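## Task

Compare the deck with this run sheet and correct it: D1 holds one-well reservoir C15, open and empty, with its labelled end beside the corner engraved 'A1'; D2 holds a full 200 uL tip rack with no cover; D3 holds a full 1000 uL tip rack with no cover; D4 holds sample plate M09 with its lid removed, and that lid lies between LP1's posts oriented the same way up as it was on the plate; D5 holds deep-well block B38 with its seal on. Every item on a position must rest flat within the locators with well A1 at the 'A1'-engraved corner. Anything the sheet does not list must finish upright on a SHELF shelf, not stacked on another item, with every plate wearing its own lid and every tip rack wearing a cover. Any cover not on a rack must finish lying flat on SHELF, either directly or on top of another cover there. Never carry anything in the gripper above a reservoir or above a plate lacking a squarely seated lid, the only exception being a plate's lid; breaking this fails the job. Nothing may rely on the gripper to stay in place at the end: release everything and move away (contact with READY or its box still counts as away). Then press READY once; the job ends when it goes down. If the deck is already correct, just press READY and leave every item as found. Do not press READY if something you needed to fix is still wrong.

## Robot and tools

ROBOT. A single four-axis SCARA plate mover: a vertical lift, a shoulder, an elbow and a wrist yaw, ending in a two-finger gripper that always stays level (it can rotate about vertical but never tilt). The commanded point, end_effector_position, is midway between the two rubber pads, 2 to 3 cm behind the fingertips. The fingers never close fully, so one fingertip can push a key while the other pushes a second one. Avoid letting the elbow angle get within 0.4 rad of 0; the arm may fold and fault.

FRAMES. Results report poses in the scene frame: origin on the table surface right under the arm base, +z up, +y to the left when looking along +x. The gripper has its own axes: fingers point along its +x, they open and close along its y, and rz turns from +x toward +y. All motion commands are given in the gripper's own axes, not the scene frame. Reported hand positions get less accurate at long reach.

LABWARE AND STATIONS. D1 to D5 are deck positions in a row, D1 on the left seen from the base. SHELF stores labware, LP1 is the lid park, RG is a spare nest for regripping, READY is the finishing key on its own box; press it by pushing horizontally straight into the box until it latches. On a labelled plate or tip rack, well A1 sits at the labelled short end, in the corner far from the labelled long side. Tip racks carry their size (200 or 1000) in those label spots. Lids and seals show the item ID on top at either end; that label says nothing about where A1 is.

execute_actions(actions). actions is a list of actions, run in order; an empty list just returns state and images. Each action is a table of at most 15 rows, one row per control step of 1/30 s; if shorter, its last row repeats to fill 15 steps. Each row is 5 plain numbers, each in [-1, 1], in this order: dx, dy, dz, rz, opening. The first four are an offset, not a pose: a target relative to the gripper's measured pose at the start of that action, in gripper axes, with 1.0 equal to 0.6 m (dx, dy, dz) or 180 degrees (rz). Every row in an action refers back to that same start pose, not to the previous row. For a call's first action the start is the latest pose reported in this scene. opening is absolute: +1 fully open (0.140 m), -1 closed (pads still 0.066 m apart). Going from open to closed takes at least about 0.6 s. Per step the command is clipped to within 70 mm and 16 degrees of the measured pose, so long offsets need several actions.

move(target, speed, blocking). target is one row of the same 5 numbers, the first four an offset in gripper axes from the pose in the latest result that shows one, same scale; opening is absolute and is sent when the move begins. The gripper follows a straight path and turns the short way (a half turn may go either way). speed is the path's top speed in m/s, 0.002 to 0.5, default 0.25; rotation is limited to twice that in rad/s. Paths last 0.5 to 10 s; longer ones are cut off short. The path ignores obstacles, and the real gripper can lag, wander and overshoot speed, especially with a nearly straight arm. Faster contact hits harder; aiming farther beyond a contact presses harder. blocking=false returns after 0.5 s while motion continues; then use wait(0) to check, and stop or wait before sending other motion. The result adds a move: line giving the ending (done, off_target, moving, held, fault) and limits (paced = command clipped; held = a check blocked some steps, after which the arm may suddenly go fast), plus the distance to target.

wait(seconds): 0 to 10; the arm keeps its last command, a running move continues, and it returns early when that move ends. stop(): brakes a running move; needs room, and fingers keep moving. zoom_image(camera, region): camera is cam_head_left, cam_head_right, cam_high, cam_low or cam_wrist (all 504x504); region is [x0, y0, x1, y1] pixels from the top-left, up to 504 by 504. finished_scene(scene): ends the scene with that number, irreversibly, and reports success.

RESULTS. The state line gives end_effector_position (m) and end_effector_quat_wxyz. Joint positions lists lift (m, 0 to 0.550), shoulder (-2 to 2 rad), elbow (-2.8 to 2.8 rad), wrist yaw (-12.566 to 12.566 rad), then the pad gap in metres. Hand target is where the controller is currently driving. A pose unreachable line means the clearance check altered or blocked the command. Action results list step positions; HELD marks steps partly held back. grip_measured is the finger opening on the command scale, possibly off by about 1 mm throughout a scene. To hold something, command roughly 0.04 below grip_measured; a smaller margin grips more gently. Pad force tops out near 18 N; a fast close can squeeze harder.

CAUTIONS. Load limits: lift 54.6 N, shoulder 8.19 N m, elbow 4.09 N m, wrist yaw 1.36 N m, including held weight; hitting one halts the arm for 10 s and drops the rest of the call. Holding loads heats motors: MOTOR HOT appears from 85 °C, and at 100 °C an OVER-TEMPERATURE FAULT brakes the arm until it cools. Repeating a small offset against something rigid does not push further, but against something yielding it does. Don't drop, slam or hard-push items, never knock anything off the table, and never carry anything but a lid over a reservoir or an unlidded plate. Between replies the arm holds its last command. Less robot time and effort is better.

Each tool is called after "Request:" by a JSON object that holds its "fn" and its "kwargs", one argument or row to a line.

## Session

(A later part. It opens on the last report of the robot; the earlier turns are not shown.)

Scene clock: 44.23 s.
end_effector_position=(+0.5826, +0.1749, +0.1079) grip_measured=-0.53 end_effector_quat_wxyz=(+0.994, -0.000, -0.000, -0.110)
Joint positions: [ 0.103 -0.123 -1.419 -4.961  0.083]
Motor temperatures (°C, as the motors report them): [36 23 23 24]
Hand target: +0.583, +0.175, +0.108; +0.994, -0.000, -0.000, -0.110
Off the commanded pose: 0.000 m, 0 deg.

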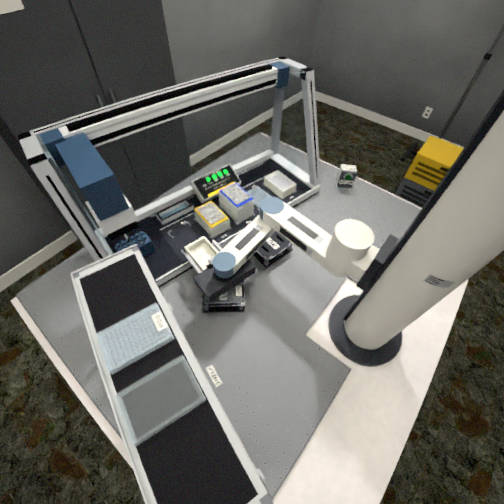

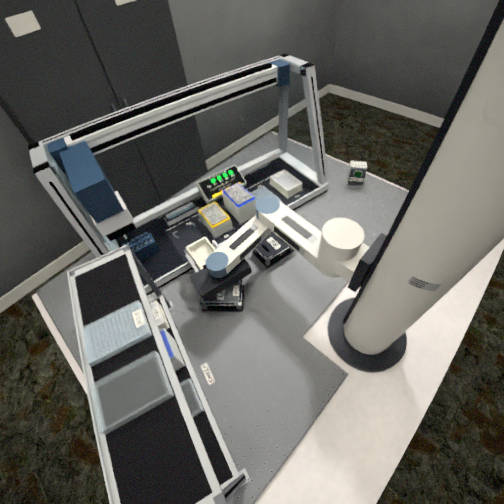

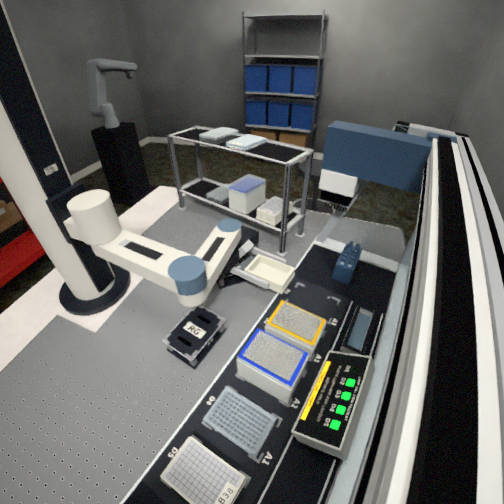

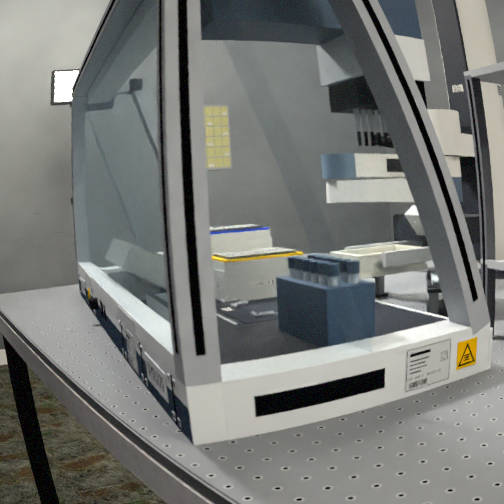

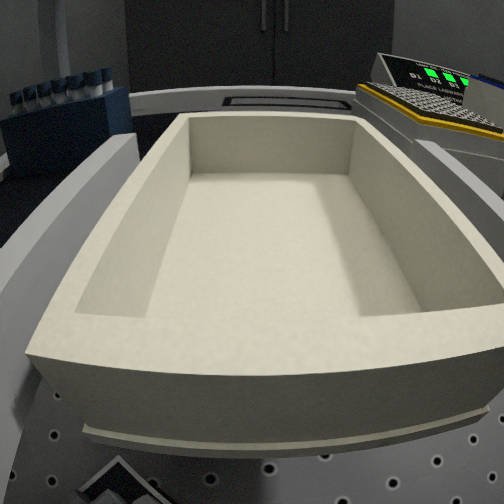

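Request:
{"fn": "zoom_image", "kwargs": {
  "camera": "cam_low",
  "region": [200, 270, 300, 340]
}}

Request:
{"fn": "zoom_image", "kwargs": {
  "camera": "cam_high",
  "region": [280, 270, 360, 330]
}}

Region (200, 270, 300, 340) of cam_low's 504x504 image, scaled by 5.040, with more detail than that image has; it fills the top 353 rows of this view, and the rest is white.

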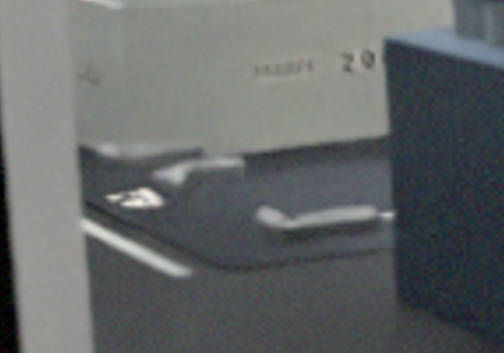

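Region (280, 270, 360, 330) of cam_high's 504x504 image, scaled by 6.300, with more detail than that image has; it fills the top 378 rows of this view, and the rest is white.

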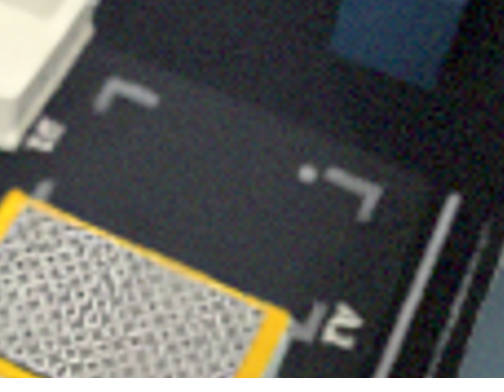

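Request:
{"fn": "move", "kwargs": {
  "target": [0.2424, -0.0003, -0.0263, 0, -0.575],
  "speed": 0.15
}}

Scene clock: 46.03 s.
end_effector_position=(+0.7245, +0.1429, +0.0921) grip_measured=-0.53 end_effector_quat_wxyz=(+0.994, -0.000, -0.000, -0.110)
Joint positions: [ 0.087 -0.091 -2.072 -4.34   0.083]
Motor temperatures (°C, as the motors report them): [36 23 23 24]
Hand target: +0.724, +0.143, +0.092; +0.994, -0.000, -0.000, -0.110
Off the commanded pose: 0.000 m, 0 deg.
move: done

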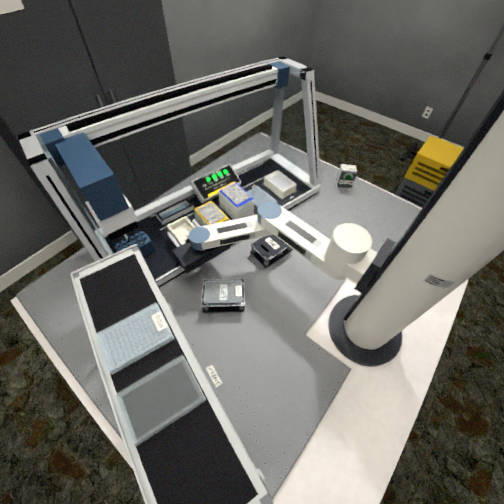

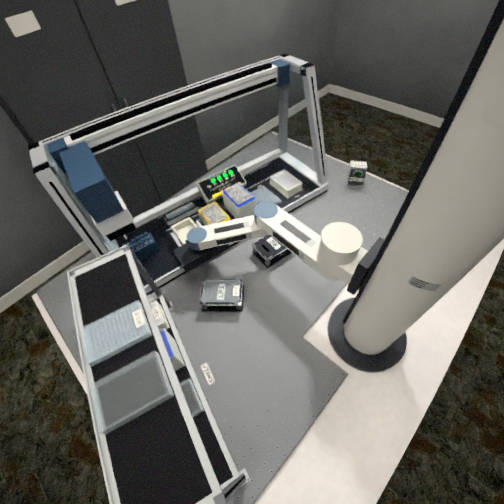

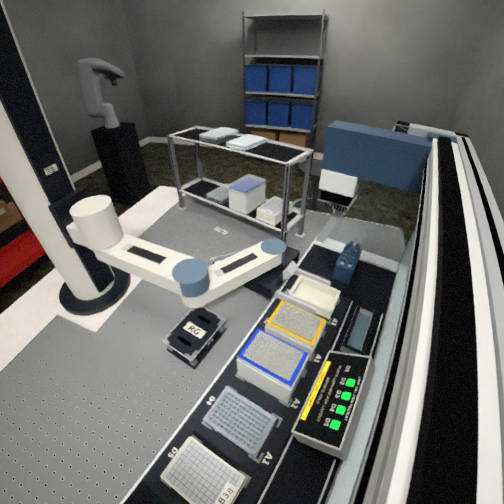

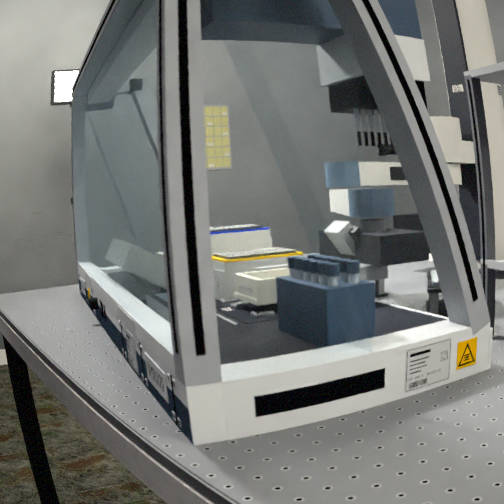

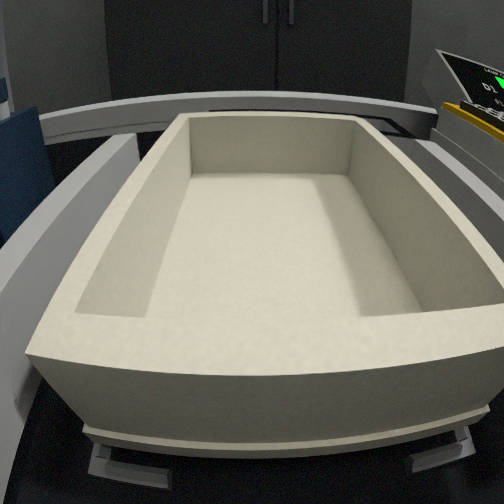

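Request:
{"fn": "zoom_image", "kwargs": {
  "camera": "cam_low",
  "region": [210, 250, 300, 320]
}}

Request:
{"fn": "zoom_image", "kwargs": {
  "camera": "cam_wrist",
  "region": [60, 400, 190, 504]
}}

Request:
{"fn": "zoom_image", "kwargs": {
  "camera": "cam_wrist",
  "region": [374, 390, 504, 494]
}}

Region (210, 250, 300, 320) of cam_low's 504x504 image, scaled by 5.600, with more detail than that image has.

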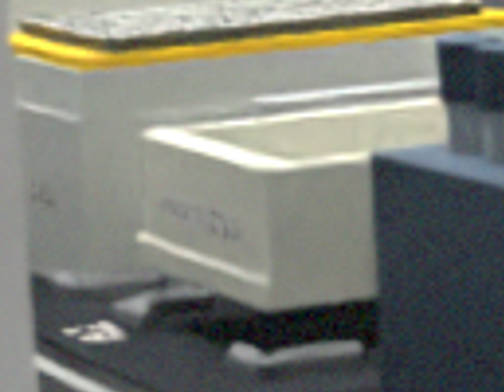

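Region (60, 400, 190, 504) of cam_wrist's 504x504 image, scaled by 3.877, with more detail than that image has; it fills the top 403 rows of this view, and the rest is white.

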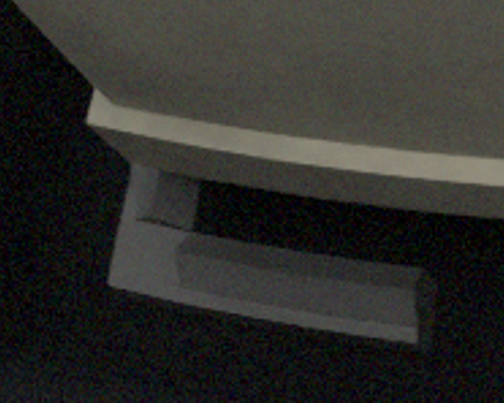

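Region (374, 390, 504, 494) of cam_wrist's 504x504 image, scaled by 3.877, with more detail than that image has; it fills the top 403 rows of this view, and the rest is white.

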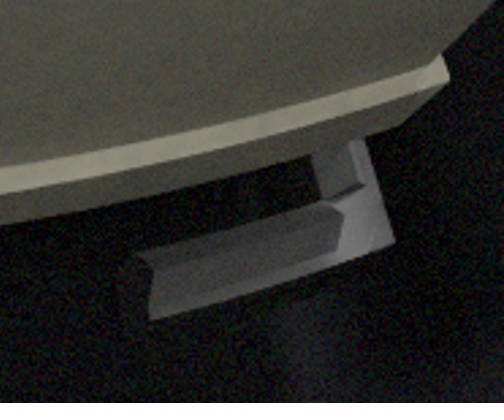

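Request:
{"fn": "move", "kwargs": {
  "target": [0, 0, -0.025, 0, -0.575],
  "speed": 0.03
}}

Scene clock: 47.47 s.
end_effector_position=(+0.7245, +0.1429, +0.0772) grip_measured=-0.53 end_effector_quat_wxyz=(+0.994, -0.000, -0.000, -0.110)
Joint positions: [ 0.072 -0.091 -2.072 -4.34   0.083]
Motor temperatures (°C, as the motors report them): [36 23 23 24]
Hand target: +0.724, +0.143, +0.077; +0.994, -0.000, -0.000, -0.110
Off the commanded pose: 0.000 m, 0 deg.
move: done

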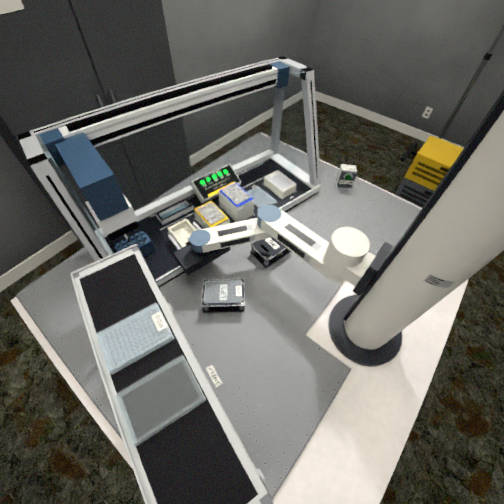

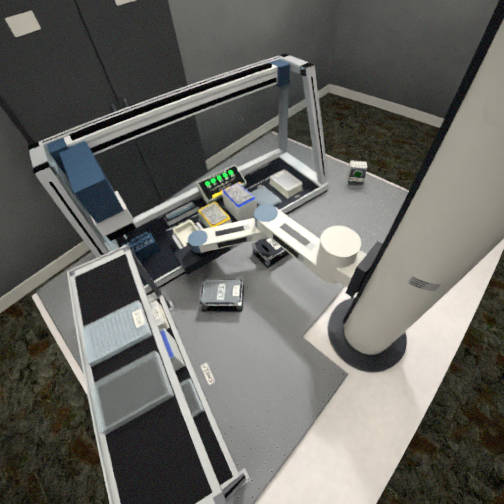

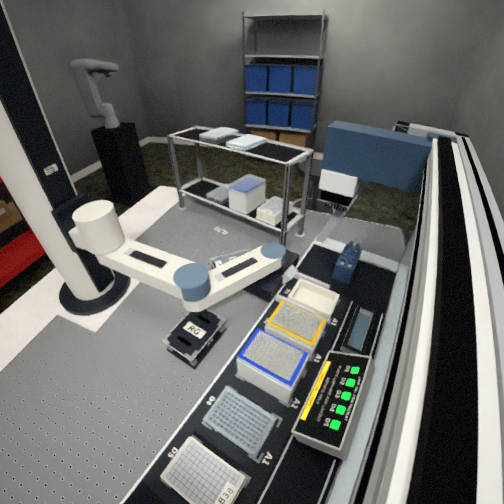

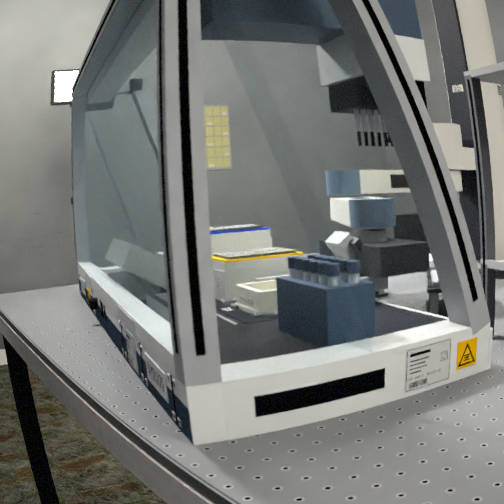

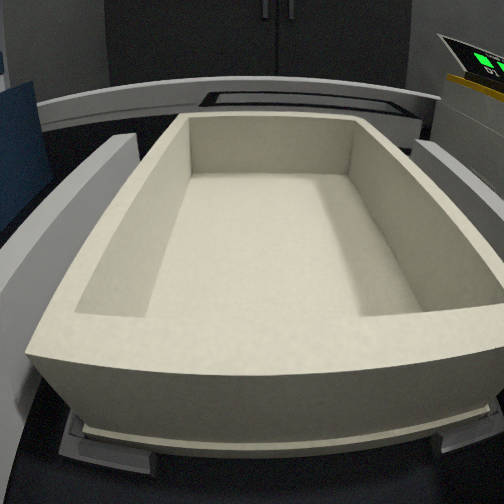

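Request:
{"fn": "execute_actions", "kwargs": {
  "actions": [
    [[0,0,0,0,-0.1],[0,0,0,0,-0.1],[0,0,0,0,-0.1],[0,0,0,0,-0.1],[0,0,0,0,-0.1],[0,0,0,0,-0.1],[0,0,0,0,-0.1],[-0.003,0,0,0,-0.1],[-0.007,0,0,0,-0.1],[-0.012,0,0,0,-0.1],[-0.018,0,0,0,-0.1],[-0.024,0,0,0,-0.1],[-0.03,0,0,0,-0.1],[-0.036,0,0,0,-0.1],[-0.04,0,0,0,-0.1]]
  ]
}}

Scene clock: 48.37 s.
end_effector_position=(+0.7055, +0.1475, +0.0772) grip_measured=-0.10 end_effector_quat_wxyz=(+0.994, -0.000, -0.000, -0.110)
Joint positions: [ 0.072 -0.115 -1.959 -4.43   0.099]
Motor temperatures (°C, as the motors report them): [36 23 23 24]
Hand target: +0.702, +0.148, +0.077; +0.994, -0.000, -0.000, -0.110
Off the commanded pose: 0.004 m, 0 deg.
Step readings (end_effector_position):
0: (+0.7245, +0.1429, +0.0772)
1: (+0.7245, +0.1429, +0.0772)
2: (+0.7245, +0.1429, +0.0772)
4: (+0.7245, +0.1429, +0.0772)
8: (+0.7243, +0.1429, +0.0772)
15: end_effector_position above

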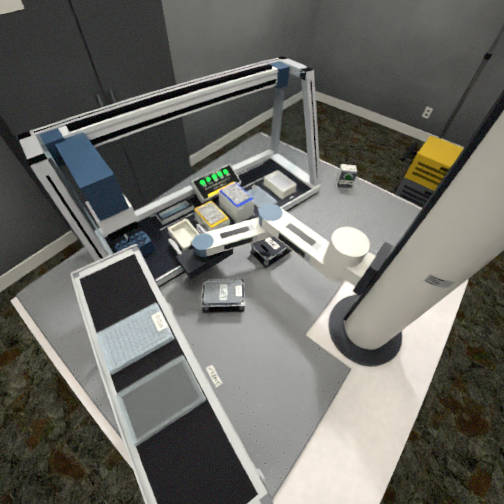

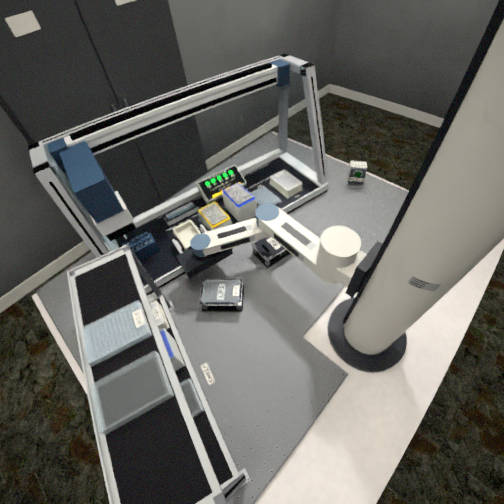

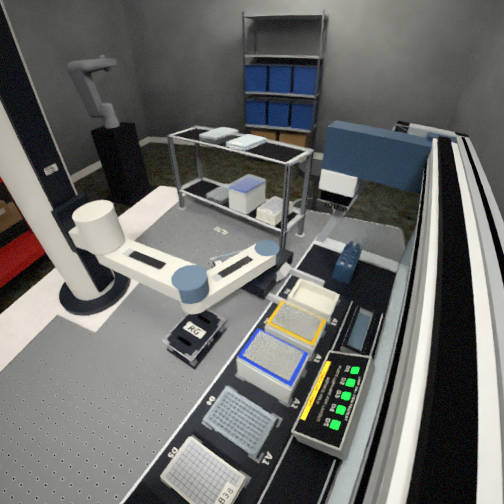

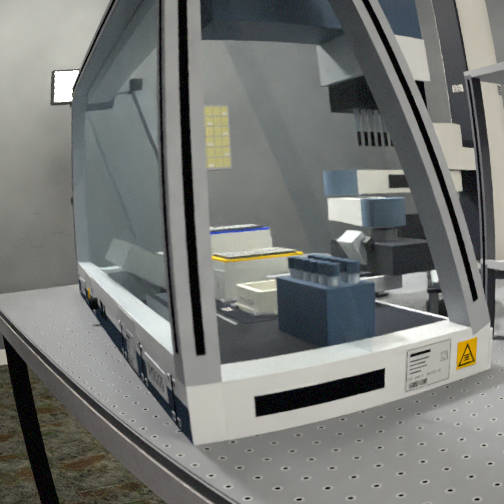

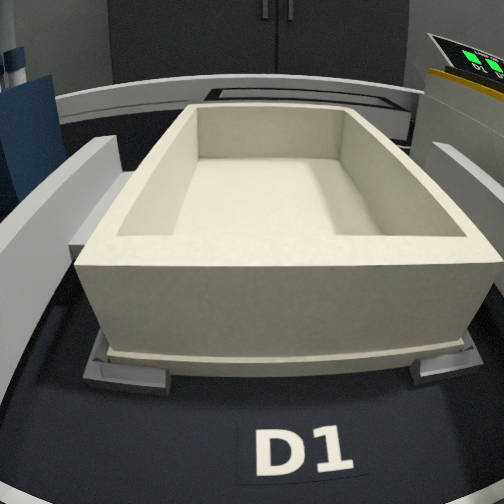

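Request:
{"fn": "move", "kwargs": {
  "target": [-0.151, 0, 0.065, 0, -0.1],
  "speed": 0.25
}}

Scene clock: 50.37 s.
end_effector_position=(+0.6170, +0.1674, +0.1162) grip_measured=-0.10 end_effector_quat_wxyz=(+0.994, -0.000, -0.000, -0.110)
Joint positions: [ 0.111 -0.145 -1.544 -4.814  0.099]
Motor temperatures (°C, as the motors report them): [36 23 23 24]
Hand target: +0.617, +0.167, +0.116; +0.994, -0.000, -0.000, -0.110
Off the commanded pose: 0.000 m, 0 deg.
move: done

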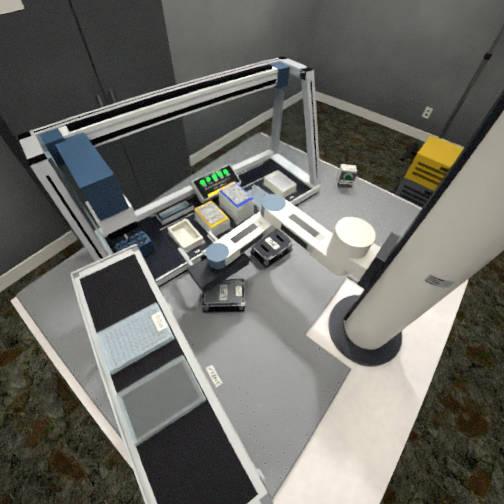

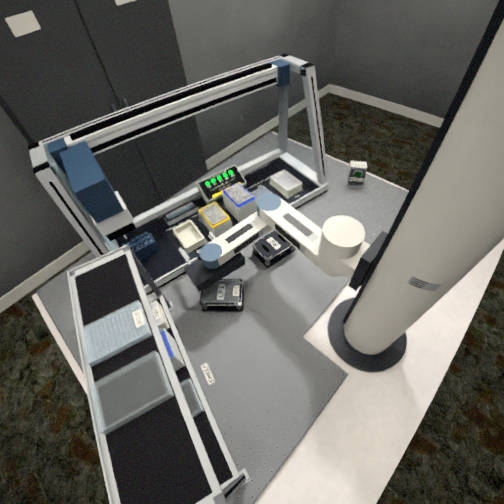

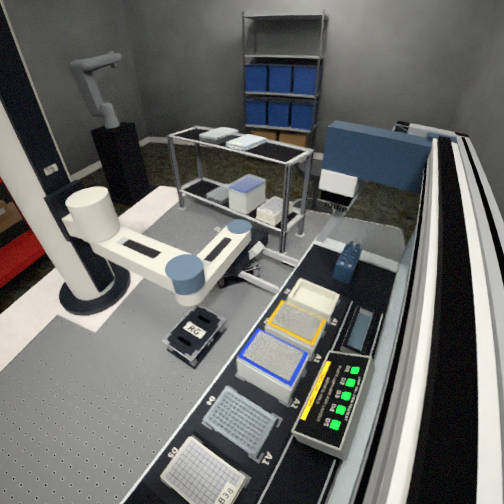

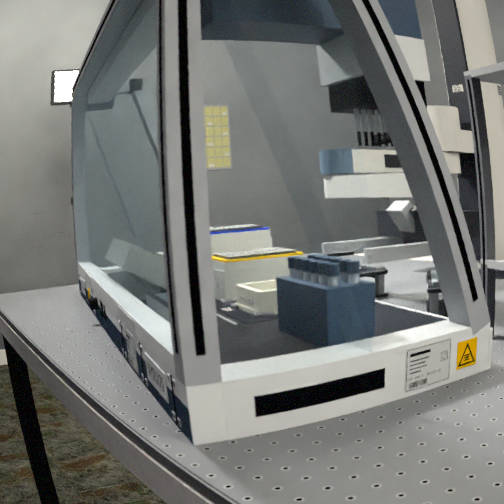

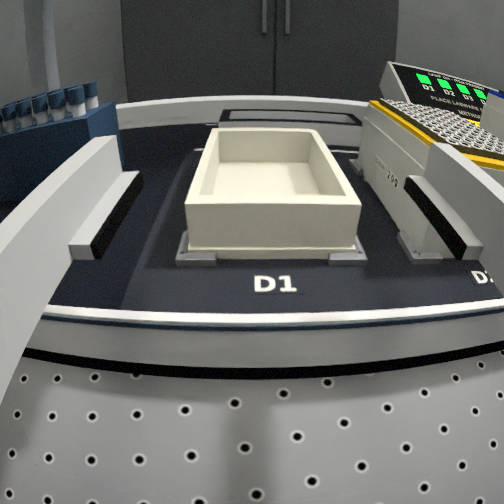

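Request:
{"fn": "move", "kwargs": {
  "target": [-0.0108, -0.621, -0.0603, 0, -1],
  "speed": 0.35
}}

Scene clock: 52.47 s.
end_effector_position=(+0.5300, -0.1953, +0.0800) grip_measured=-0.98 end_effector_quat_wxyz=(+0.994, -0.000, -0.000, -0.110)
Joint positions: [ 0.075 -1.543 -1.098 -3.862  0.067]
Motor temperatures (°C, as the motors report them): [36 23 23 24]
Hand target: +0.530, -0.195, +0.080; +0.994, -0.000, -0.000, -0.110
Off the commanded pose: 0.001 m, 0 deg.
move: done

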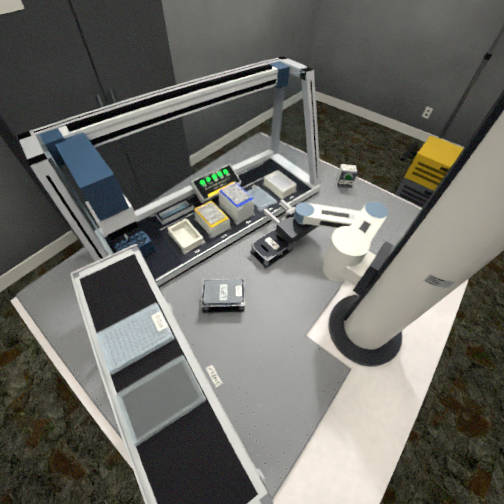

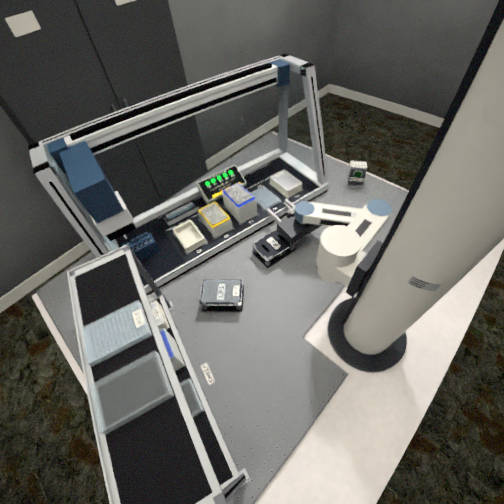

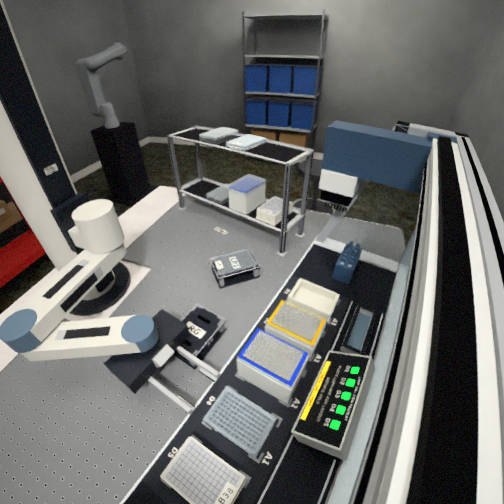

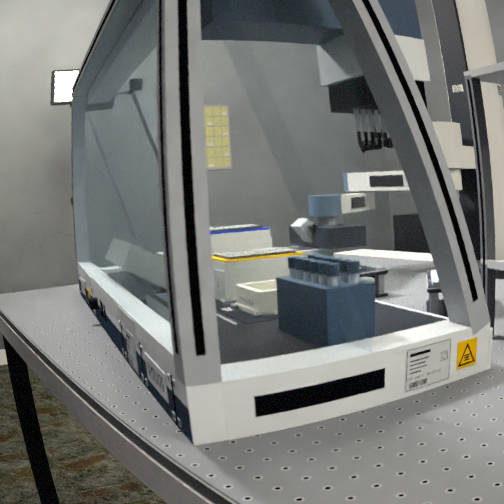

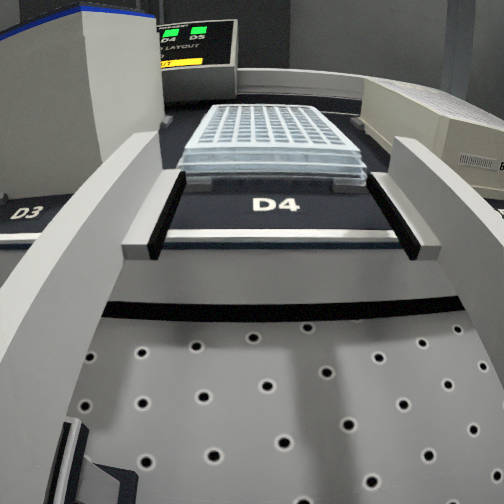

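Request:
{"fn": "zoom_image", "kwargs": {
  "camera": "cam_wrist",
  "region": [344, 60, 504, 220]
}}

Request:
{"fn": "zoom_image", "kwargs": {
  "camera": "cam_wrist",
  "region": [150, 90, 400, 230]
}}

Region (344, 60, 504, 220) of cam_wrist's 504x504 image, scaled by 3.150, with more detail than that image has.

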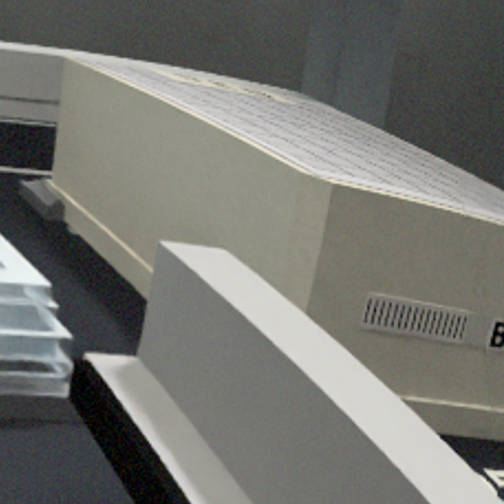

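Region (150, 90, 400, 230) of cam_wrist's 504x504 image, scaled by 2.016, with more detail than that image has; it fills the top 282 rows of this view, and the rest is white.

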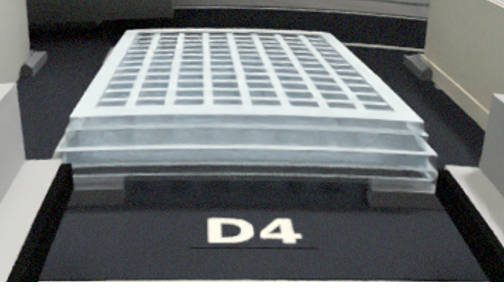

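Request:
{"fn": "zoom_image", "kwargs": {
  "camera": "cam_wrist",
  "region": [150, 120, 250, 210]
}}

Request:
{"fn": "zoom_image", "kwargs": {
  "camera": "cam_wrist",
  "region": [310, 120, 410, 210]
}}

Request:
{"fn": "zoom_image", "kwargs": {
  "camera": "cam_high",
  "region": [140, 290, 300, 504]
}}

Region (150, 120, 250, 210) of cam_wrist's 504x504 image, scaled by 5.040, with more detail than that image has; it fills the top 454 rows of this view, and the rest is white.

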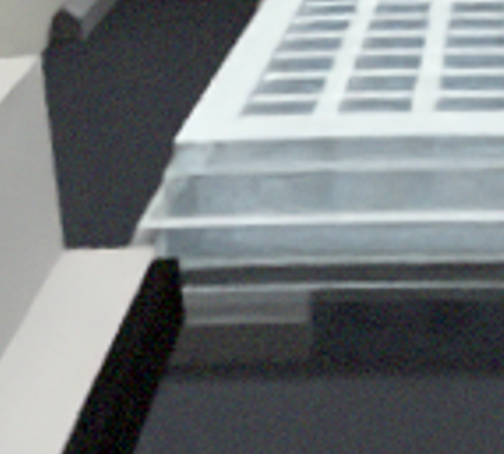

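Region (310, 120, 410, 210) of cam_wrist's 504x504 image, scaled by 5.040, with more detail than that image has; it fills the top 454 rows of this view, and the rest is white.

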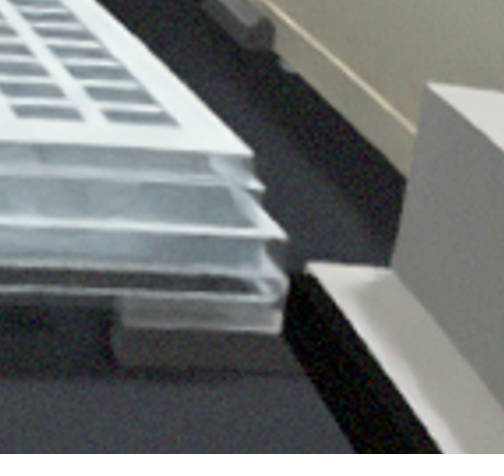

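Region (140, 290, 300, 504) of cam_high's 504x504 image, scaled by 2.355, with more detail than that image has; it fills the left 377 columns of this view, and the rest is white.

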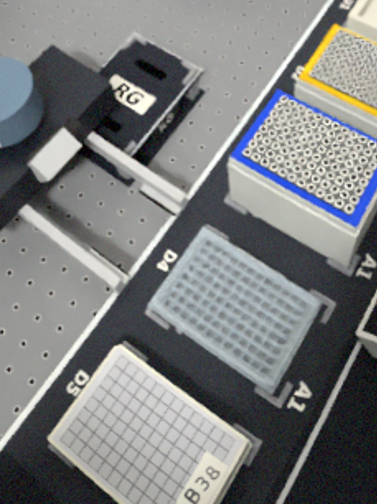

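Request:
{"fn": "move", "kwargs": {
  "target": [0.032, -0.001, -0.0145, 0, -1],
  "speed": 0.06
}}

Scene clock: 55.30 s.
end_effector_position=(+0.5486, -0.2001, +0.0713) grip_measured=-0.98 end_effector_quat_wxyz=(+0.994, -0.000, -0.000, -0.110)
Joint positions: [ 0.066 -1.487 -1.181 -3.836  0.067]
Motor temperatures (°C, as the motors report them): [36 23 23 24]
Hand target: +0.549, -0.200, +0.071; +0.994, -0.000, -0.000, -0.110
Off the commanded pose: 0.000 m, 0 deg.
move: done

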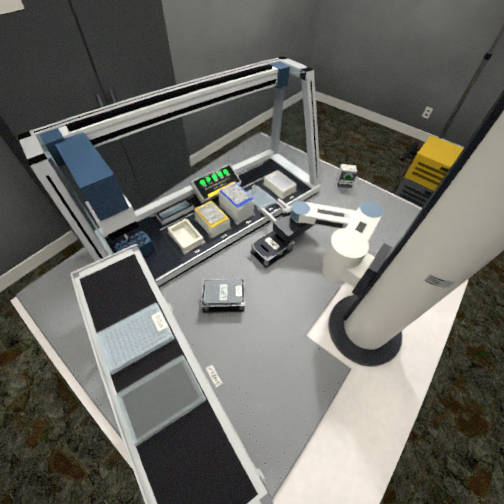

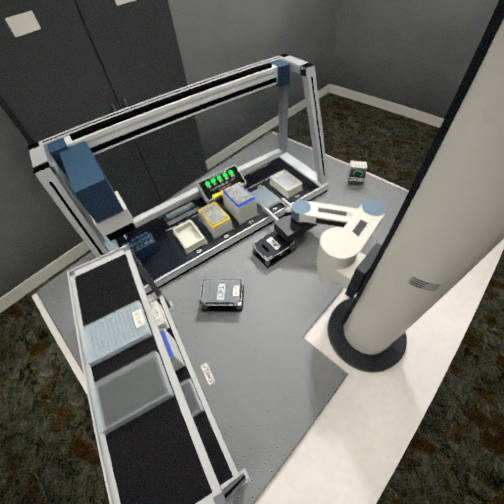

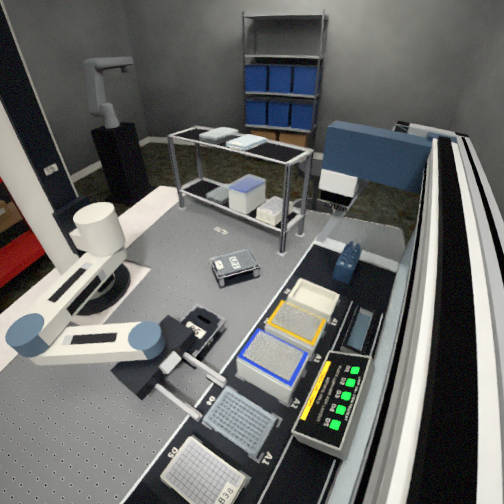

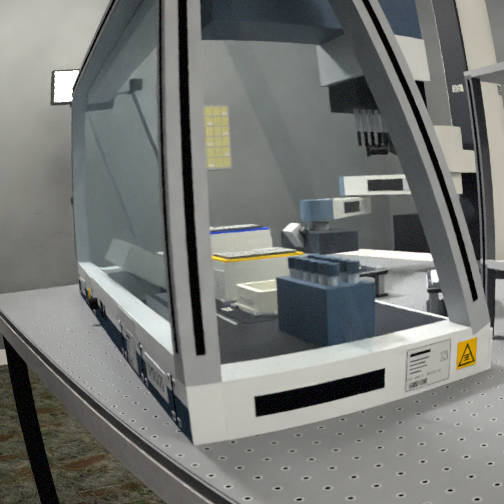

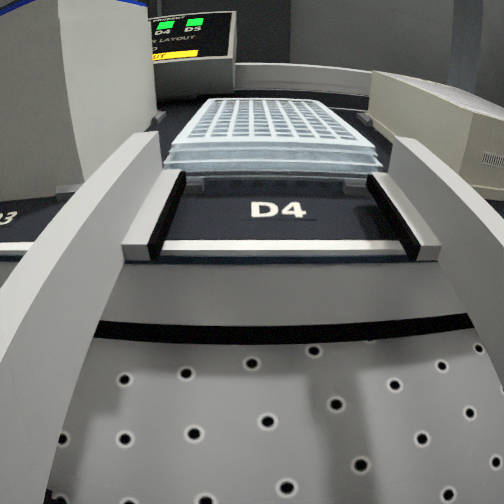

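Request:
{"fn": "zoom_image", "kwargs": {
  "camera": "cam_wrist",
  "region": [140, 120, 240, 210]
}}

Request:
{"fn": "zoom_image", "kwargs": {
  "camera": "cam_wrist",
  "region": [320, 120, 420, 210]
}}

Region (140, 120, 240, 210) of cam_wrist's 504x504 image, scaled by 5.040, with more detail than that image has; it fills the top 454 rows of this view, and the rest is white.

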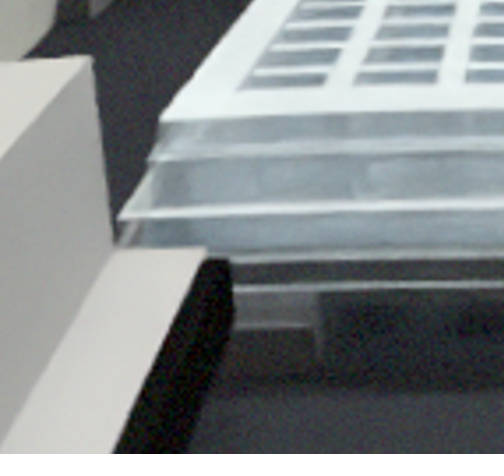

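Region (320, 120, 420, 210) of cam_wrist's 504x504 image, scaled by 5.040, with more detail than that image has; it fills the top 454 rows of this view, and the rest is white.

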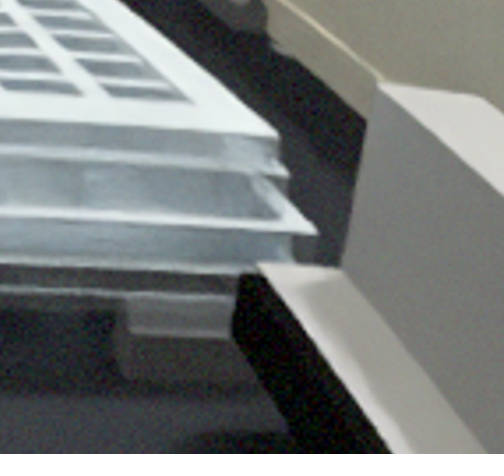

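Request:
{"fn": "move", "kwargs": {
  "target": [0.016, 0, 0, 0, -1],
  "speed": 0.015
}}

Scene clock: 56.47 s.
end_effector_position=(+0.5579, -0.2023, +0.0713) grip_measured=-0.98 end_effector_quat_wxyz=(+0.994, -0.000, -0.000, -0.110)
Joint positions: [ 0.066 -1.459 -1.222 -3.823  0.067]
Motor temperatures (°C, as the motors report them): [36 23 23 24]
Hand target: +0.558, -0.202, +0.071; +0.994, -0.000, -0.000, -0.110
Off the commanded pose: 0.000 m, 0 deg.
move: done

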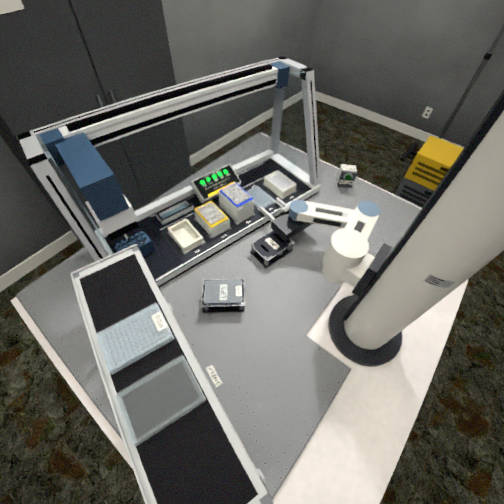

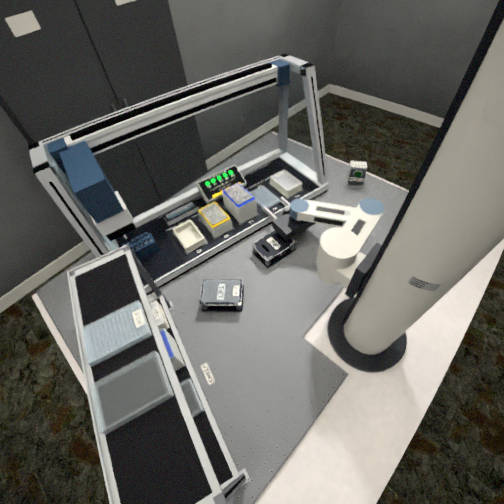

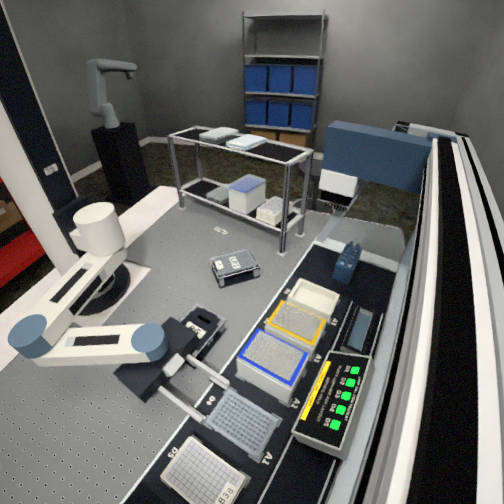

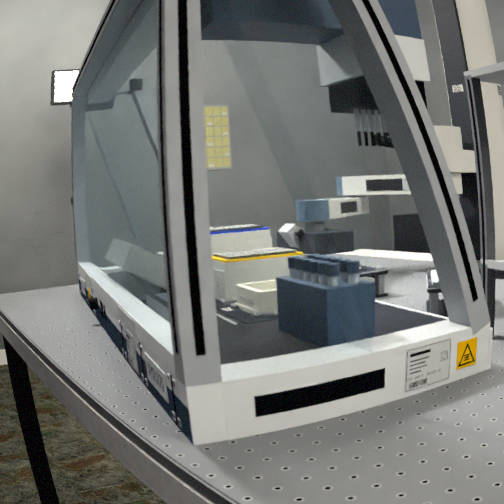

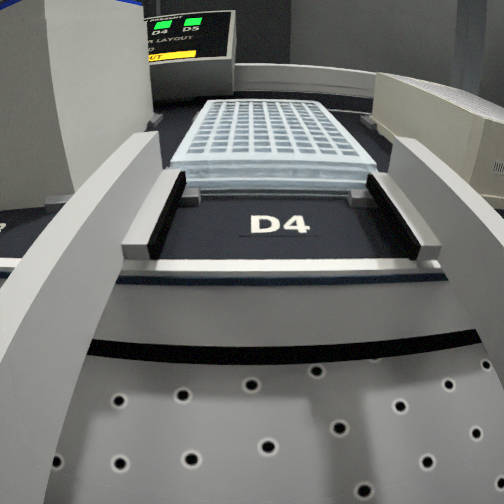

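Request:
{"fn": "zoom_image", "kwargs": {
  "camera": "cam_wrist",
  "region": [150, 90, 400, 230]
}}

Request:
{"fn": "zoom_image", "kwargs": {
  "camera": "cam_high",
  "region": [180, 370, 300, 480]
}}

Region (150, 90, 400, 230) of cam_wrist's 504x504 image, scaled by 2.016, with more detail than that image has; it fills the top 282 rows of this view, and the rest is white.

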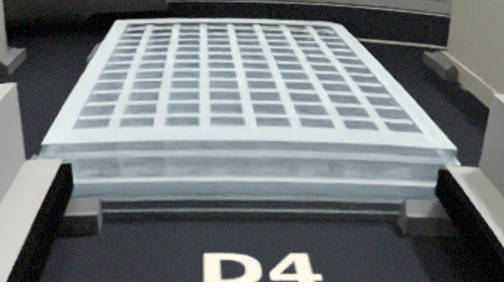

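Region (180, 370, 300, 480) of cam_high's 504x504 image, scaled by 4.200, with more detail than that image has; it fills the top 462 rows of this view, and the rest is white.

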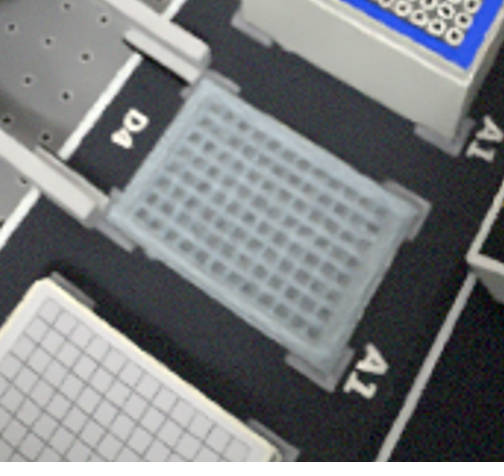

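Request:
{"fn": "move", "kwargs": {
  "target": [-0.055, -0.2067, 0.014, 0, -0.7],
  "speed": 0.25
}}

Scene clock: 58.23 s.
end_effector_position=(+0.4985, -0.3164, +0.0797) grip_measured=-0.70 end_effector_quat_wxyz=(+0.994, -0.000, -0.000, -0.111)
Joint positions: [ 0.075 -1.761 -1.425 -3.319  0.077]
Motor temperatures (°C, as the motors report them): [36 23 23 24]
Hand target: +0.499, -0.316, +0.080; +0.994, -0.000, -0.000, -0.110
Off the commanded pose: 0.000 m, 0 deg.
move: done

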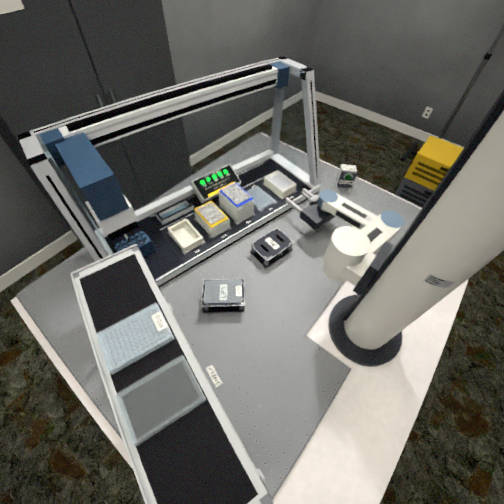

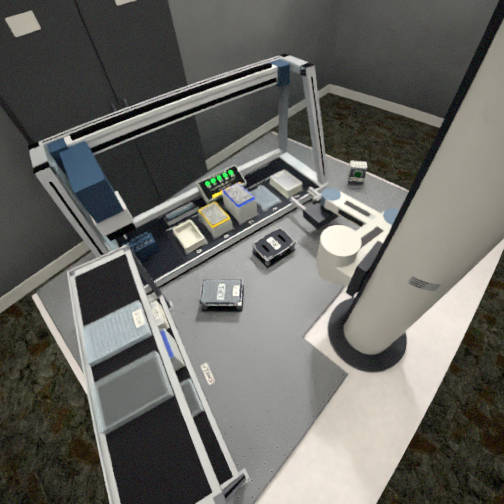

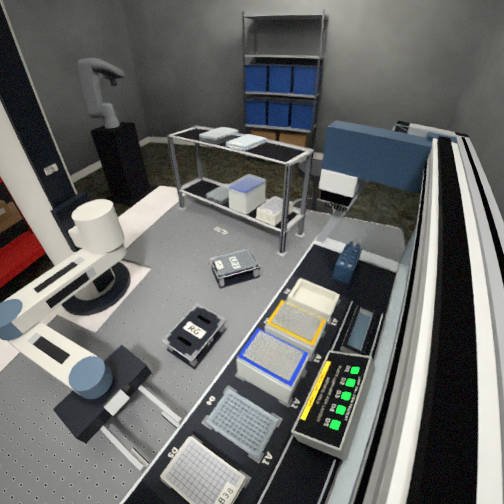

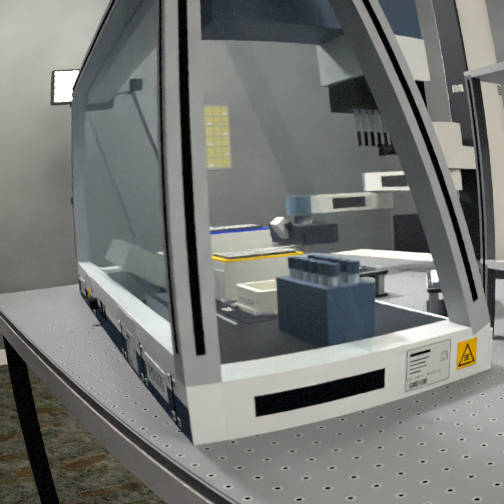

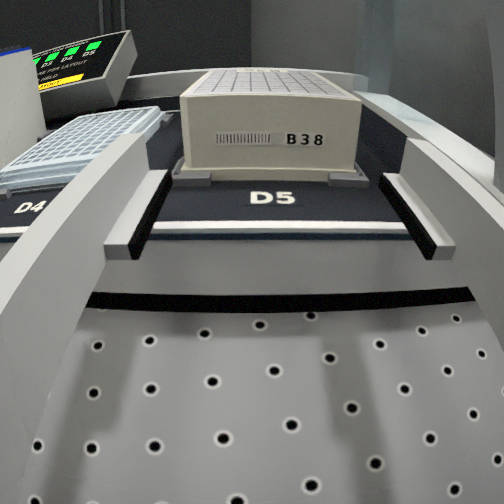

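Request:
{"fn": "zoom_image", "kwargs": {
  "camera": "cam_head_right",
  "region": [240, 150, 340, 230]
}}

Request:
{"fn": "zoom_image", "kwargs": {
  "camera": "cam_wrist",
  "region": [150, 60, 400, 220]
}}

Request:
{"fn": "zoom_image", "kwargs": {
  "camera": "cam_high",
  "region": [150, 290, 250, 380]
}}

Region (240, 150, 340, 230) of cam_head_right's 504x504 image, scaled by 5.040, with more detail than that image has; it fills the top 403 rows of this view, and the rest is white.

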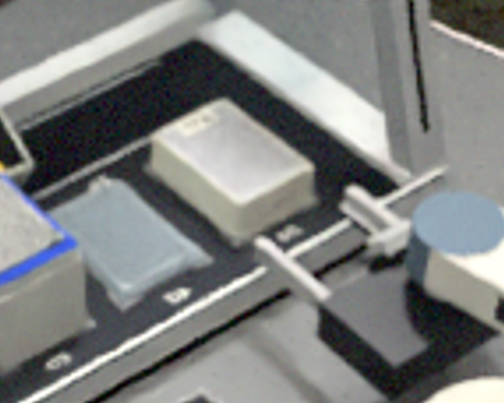

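Region (150, 60, 400, 220) of cam_wrist's 504x504 image, scaled by 2.016, with more detail than that image has; it fills the top 323 rows of this view, and the rest is white.

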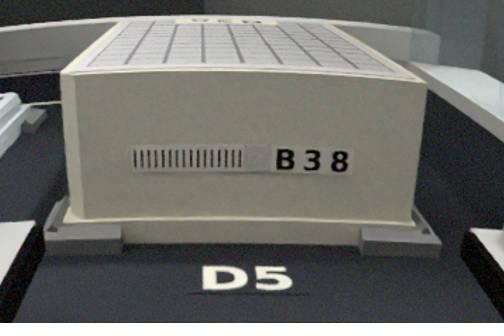

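Region (150, 290, 250, 380) of cam_high's 504x504 image, scaled by 5.040, with more detail than that image has; it fills the top 454 rows of this view, and the rest is white.

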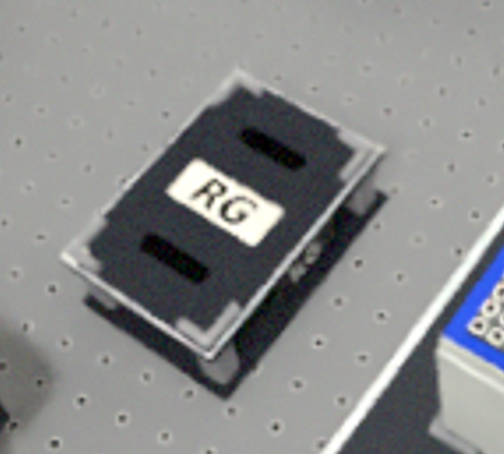

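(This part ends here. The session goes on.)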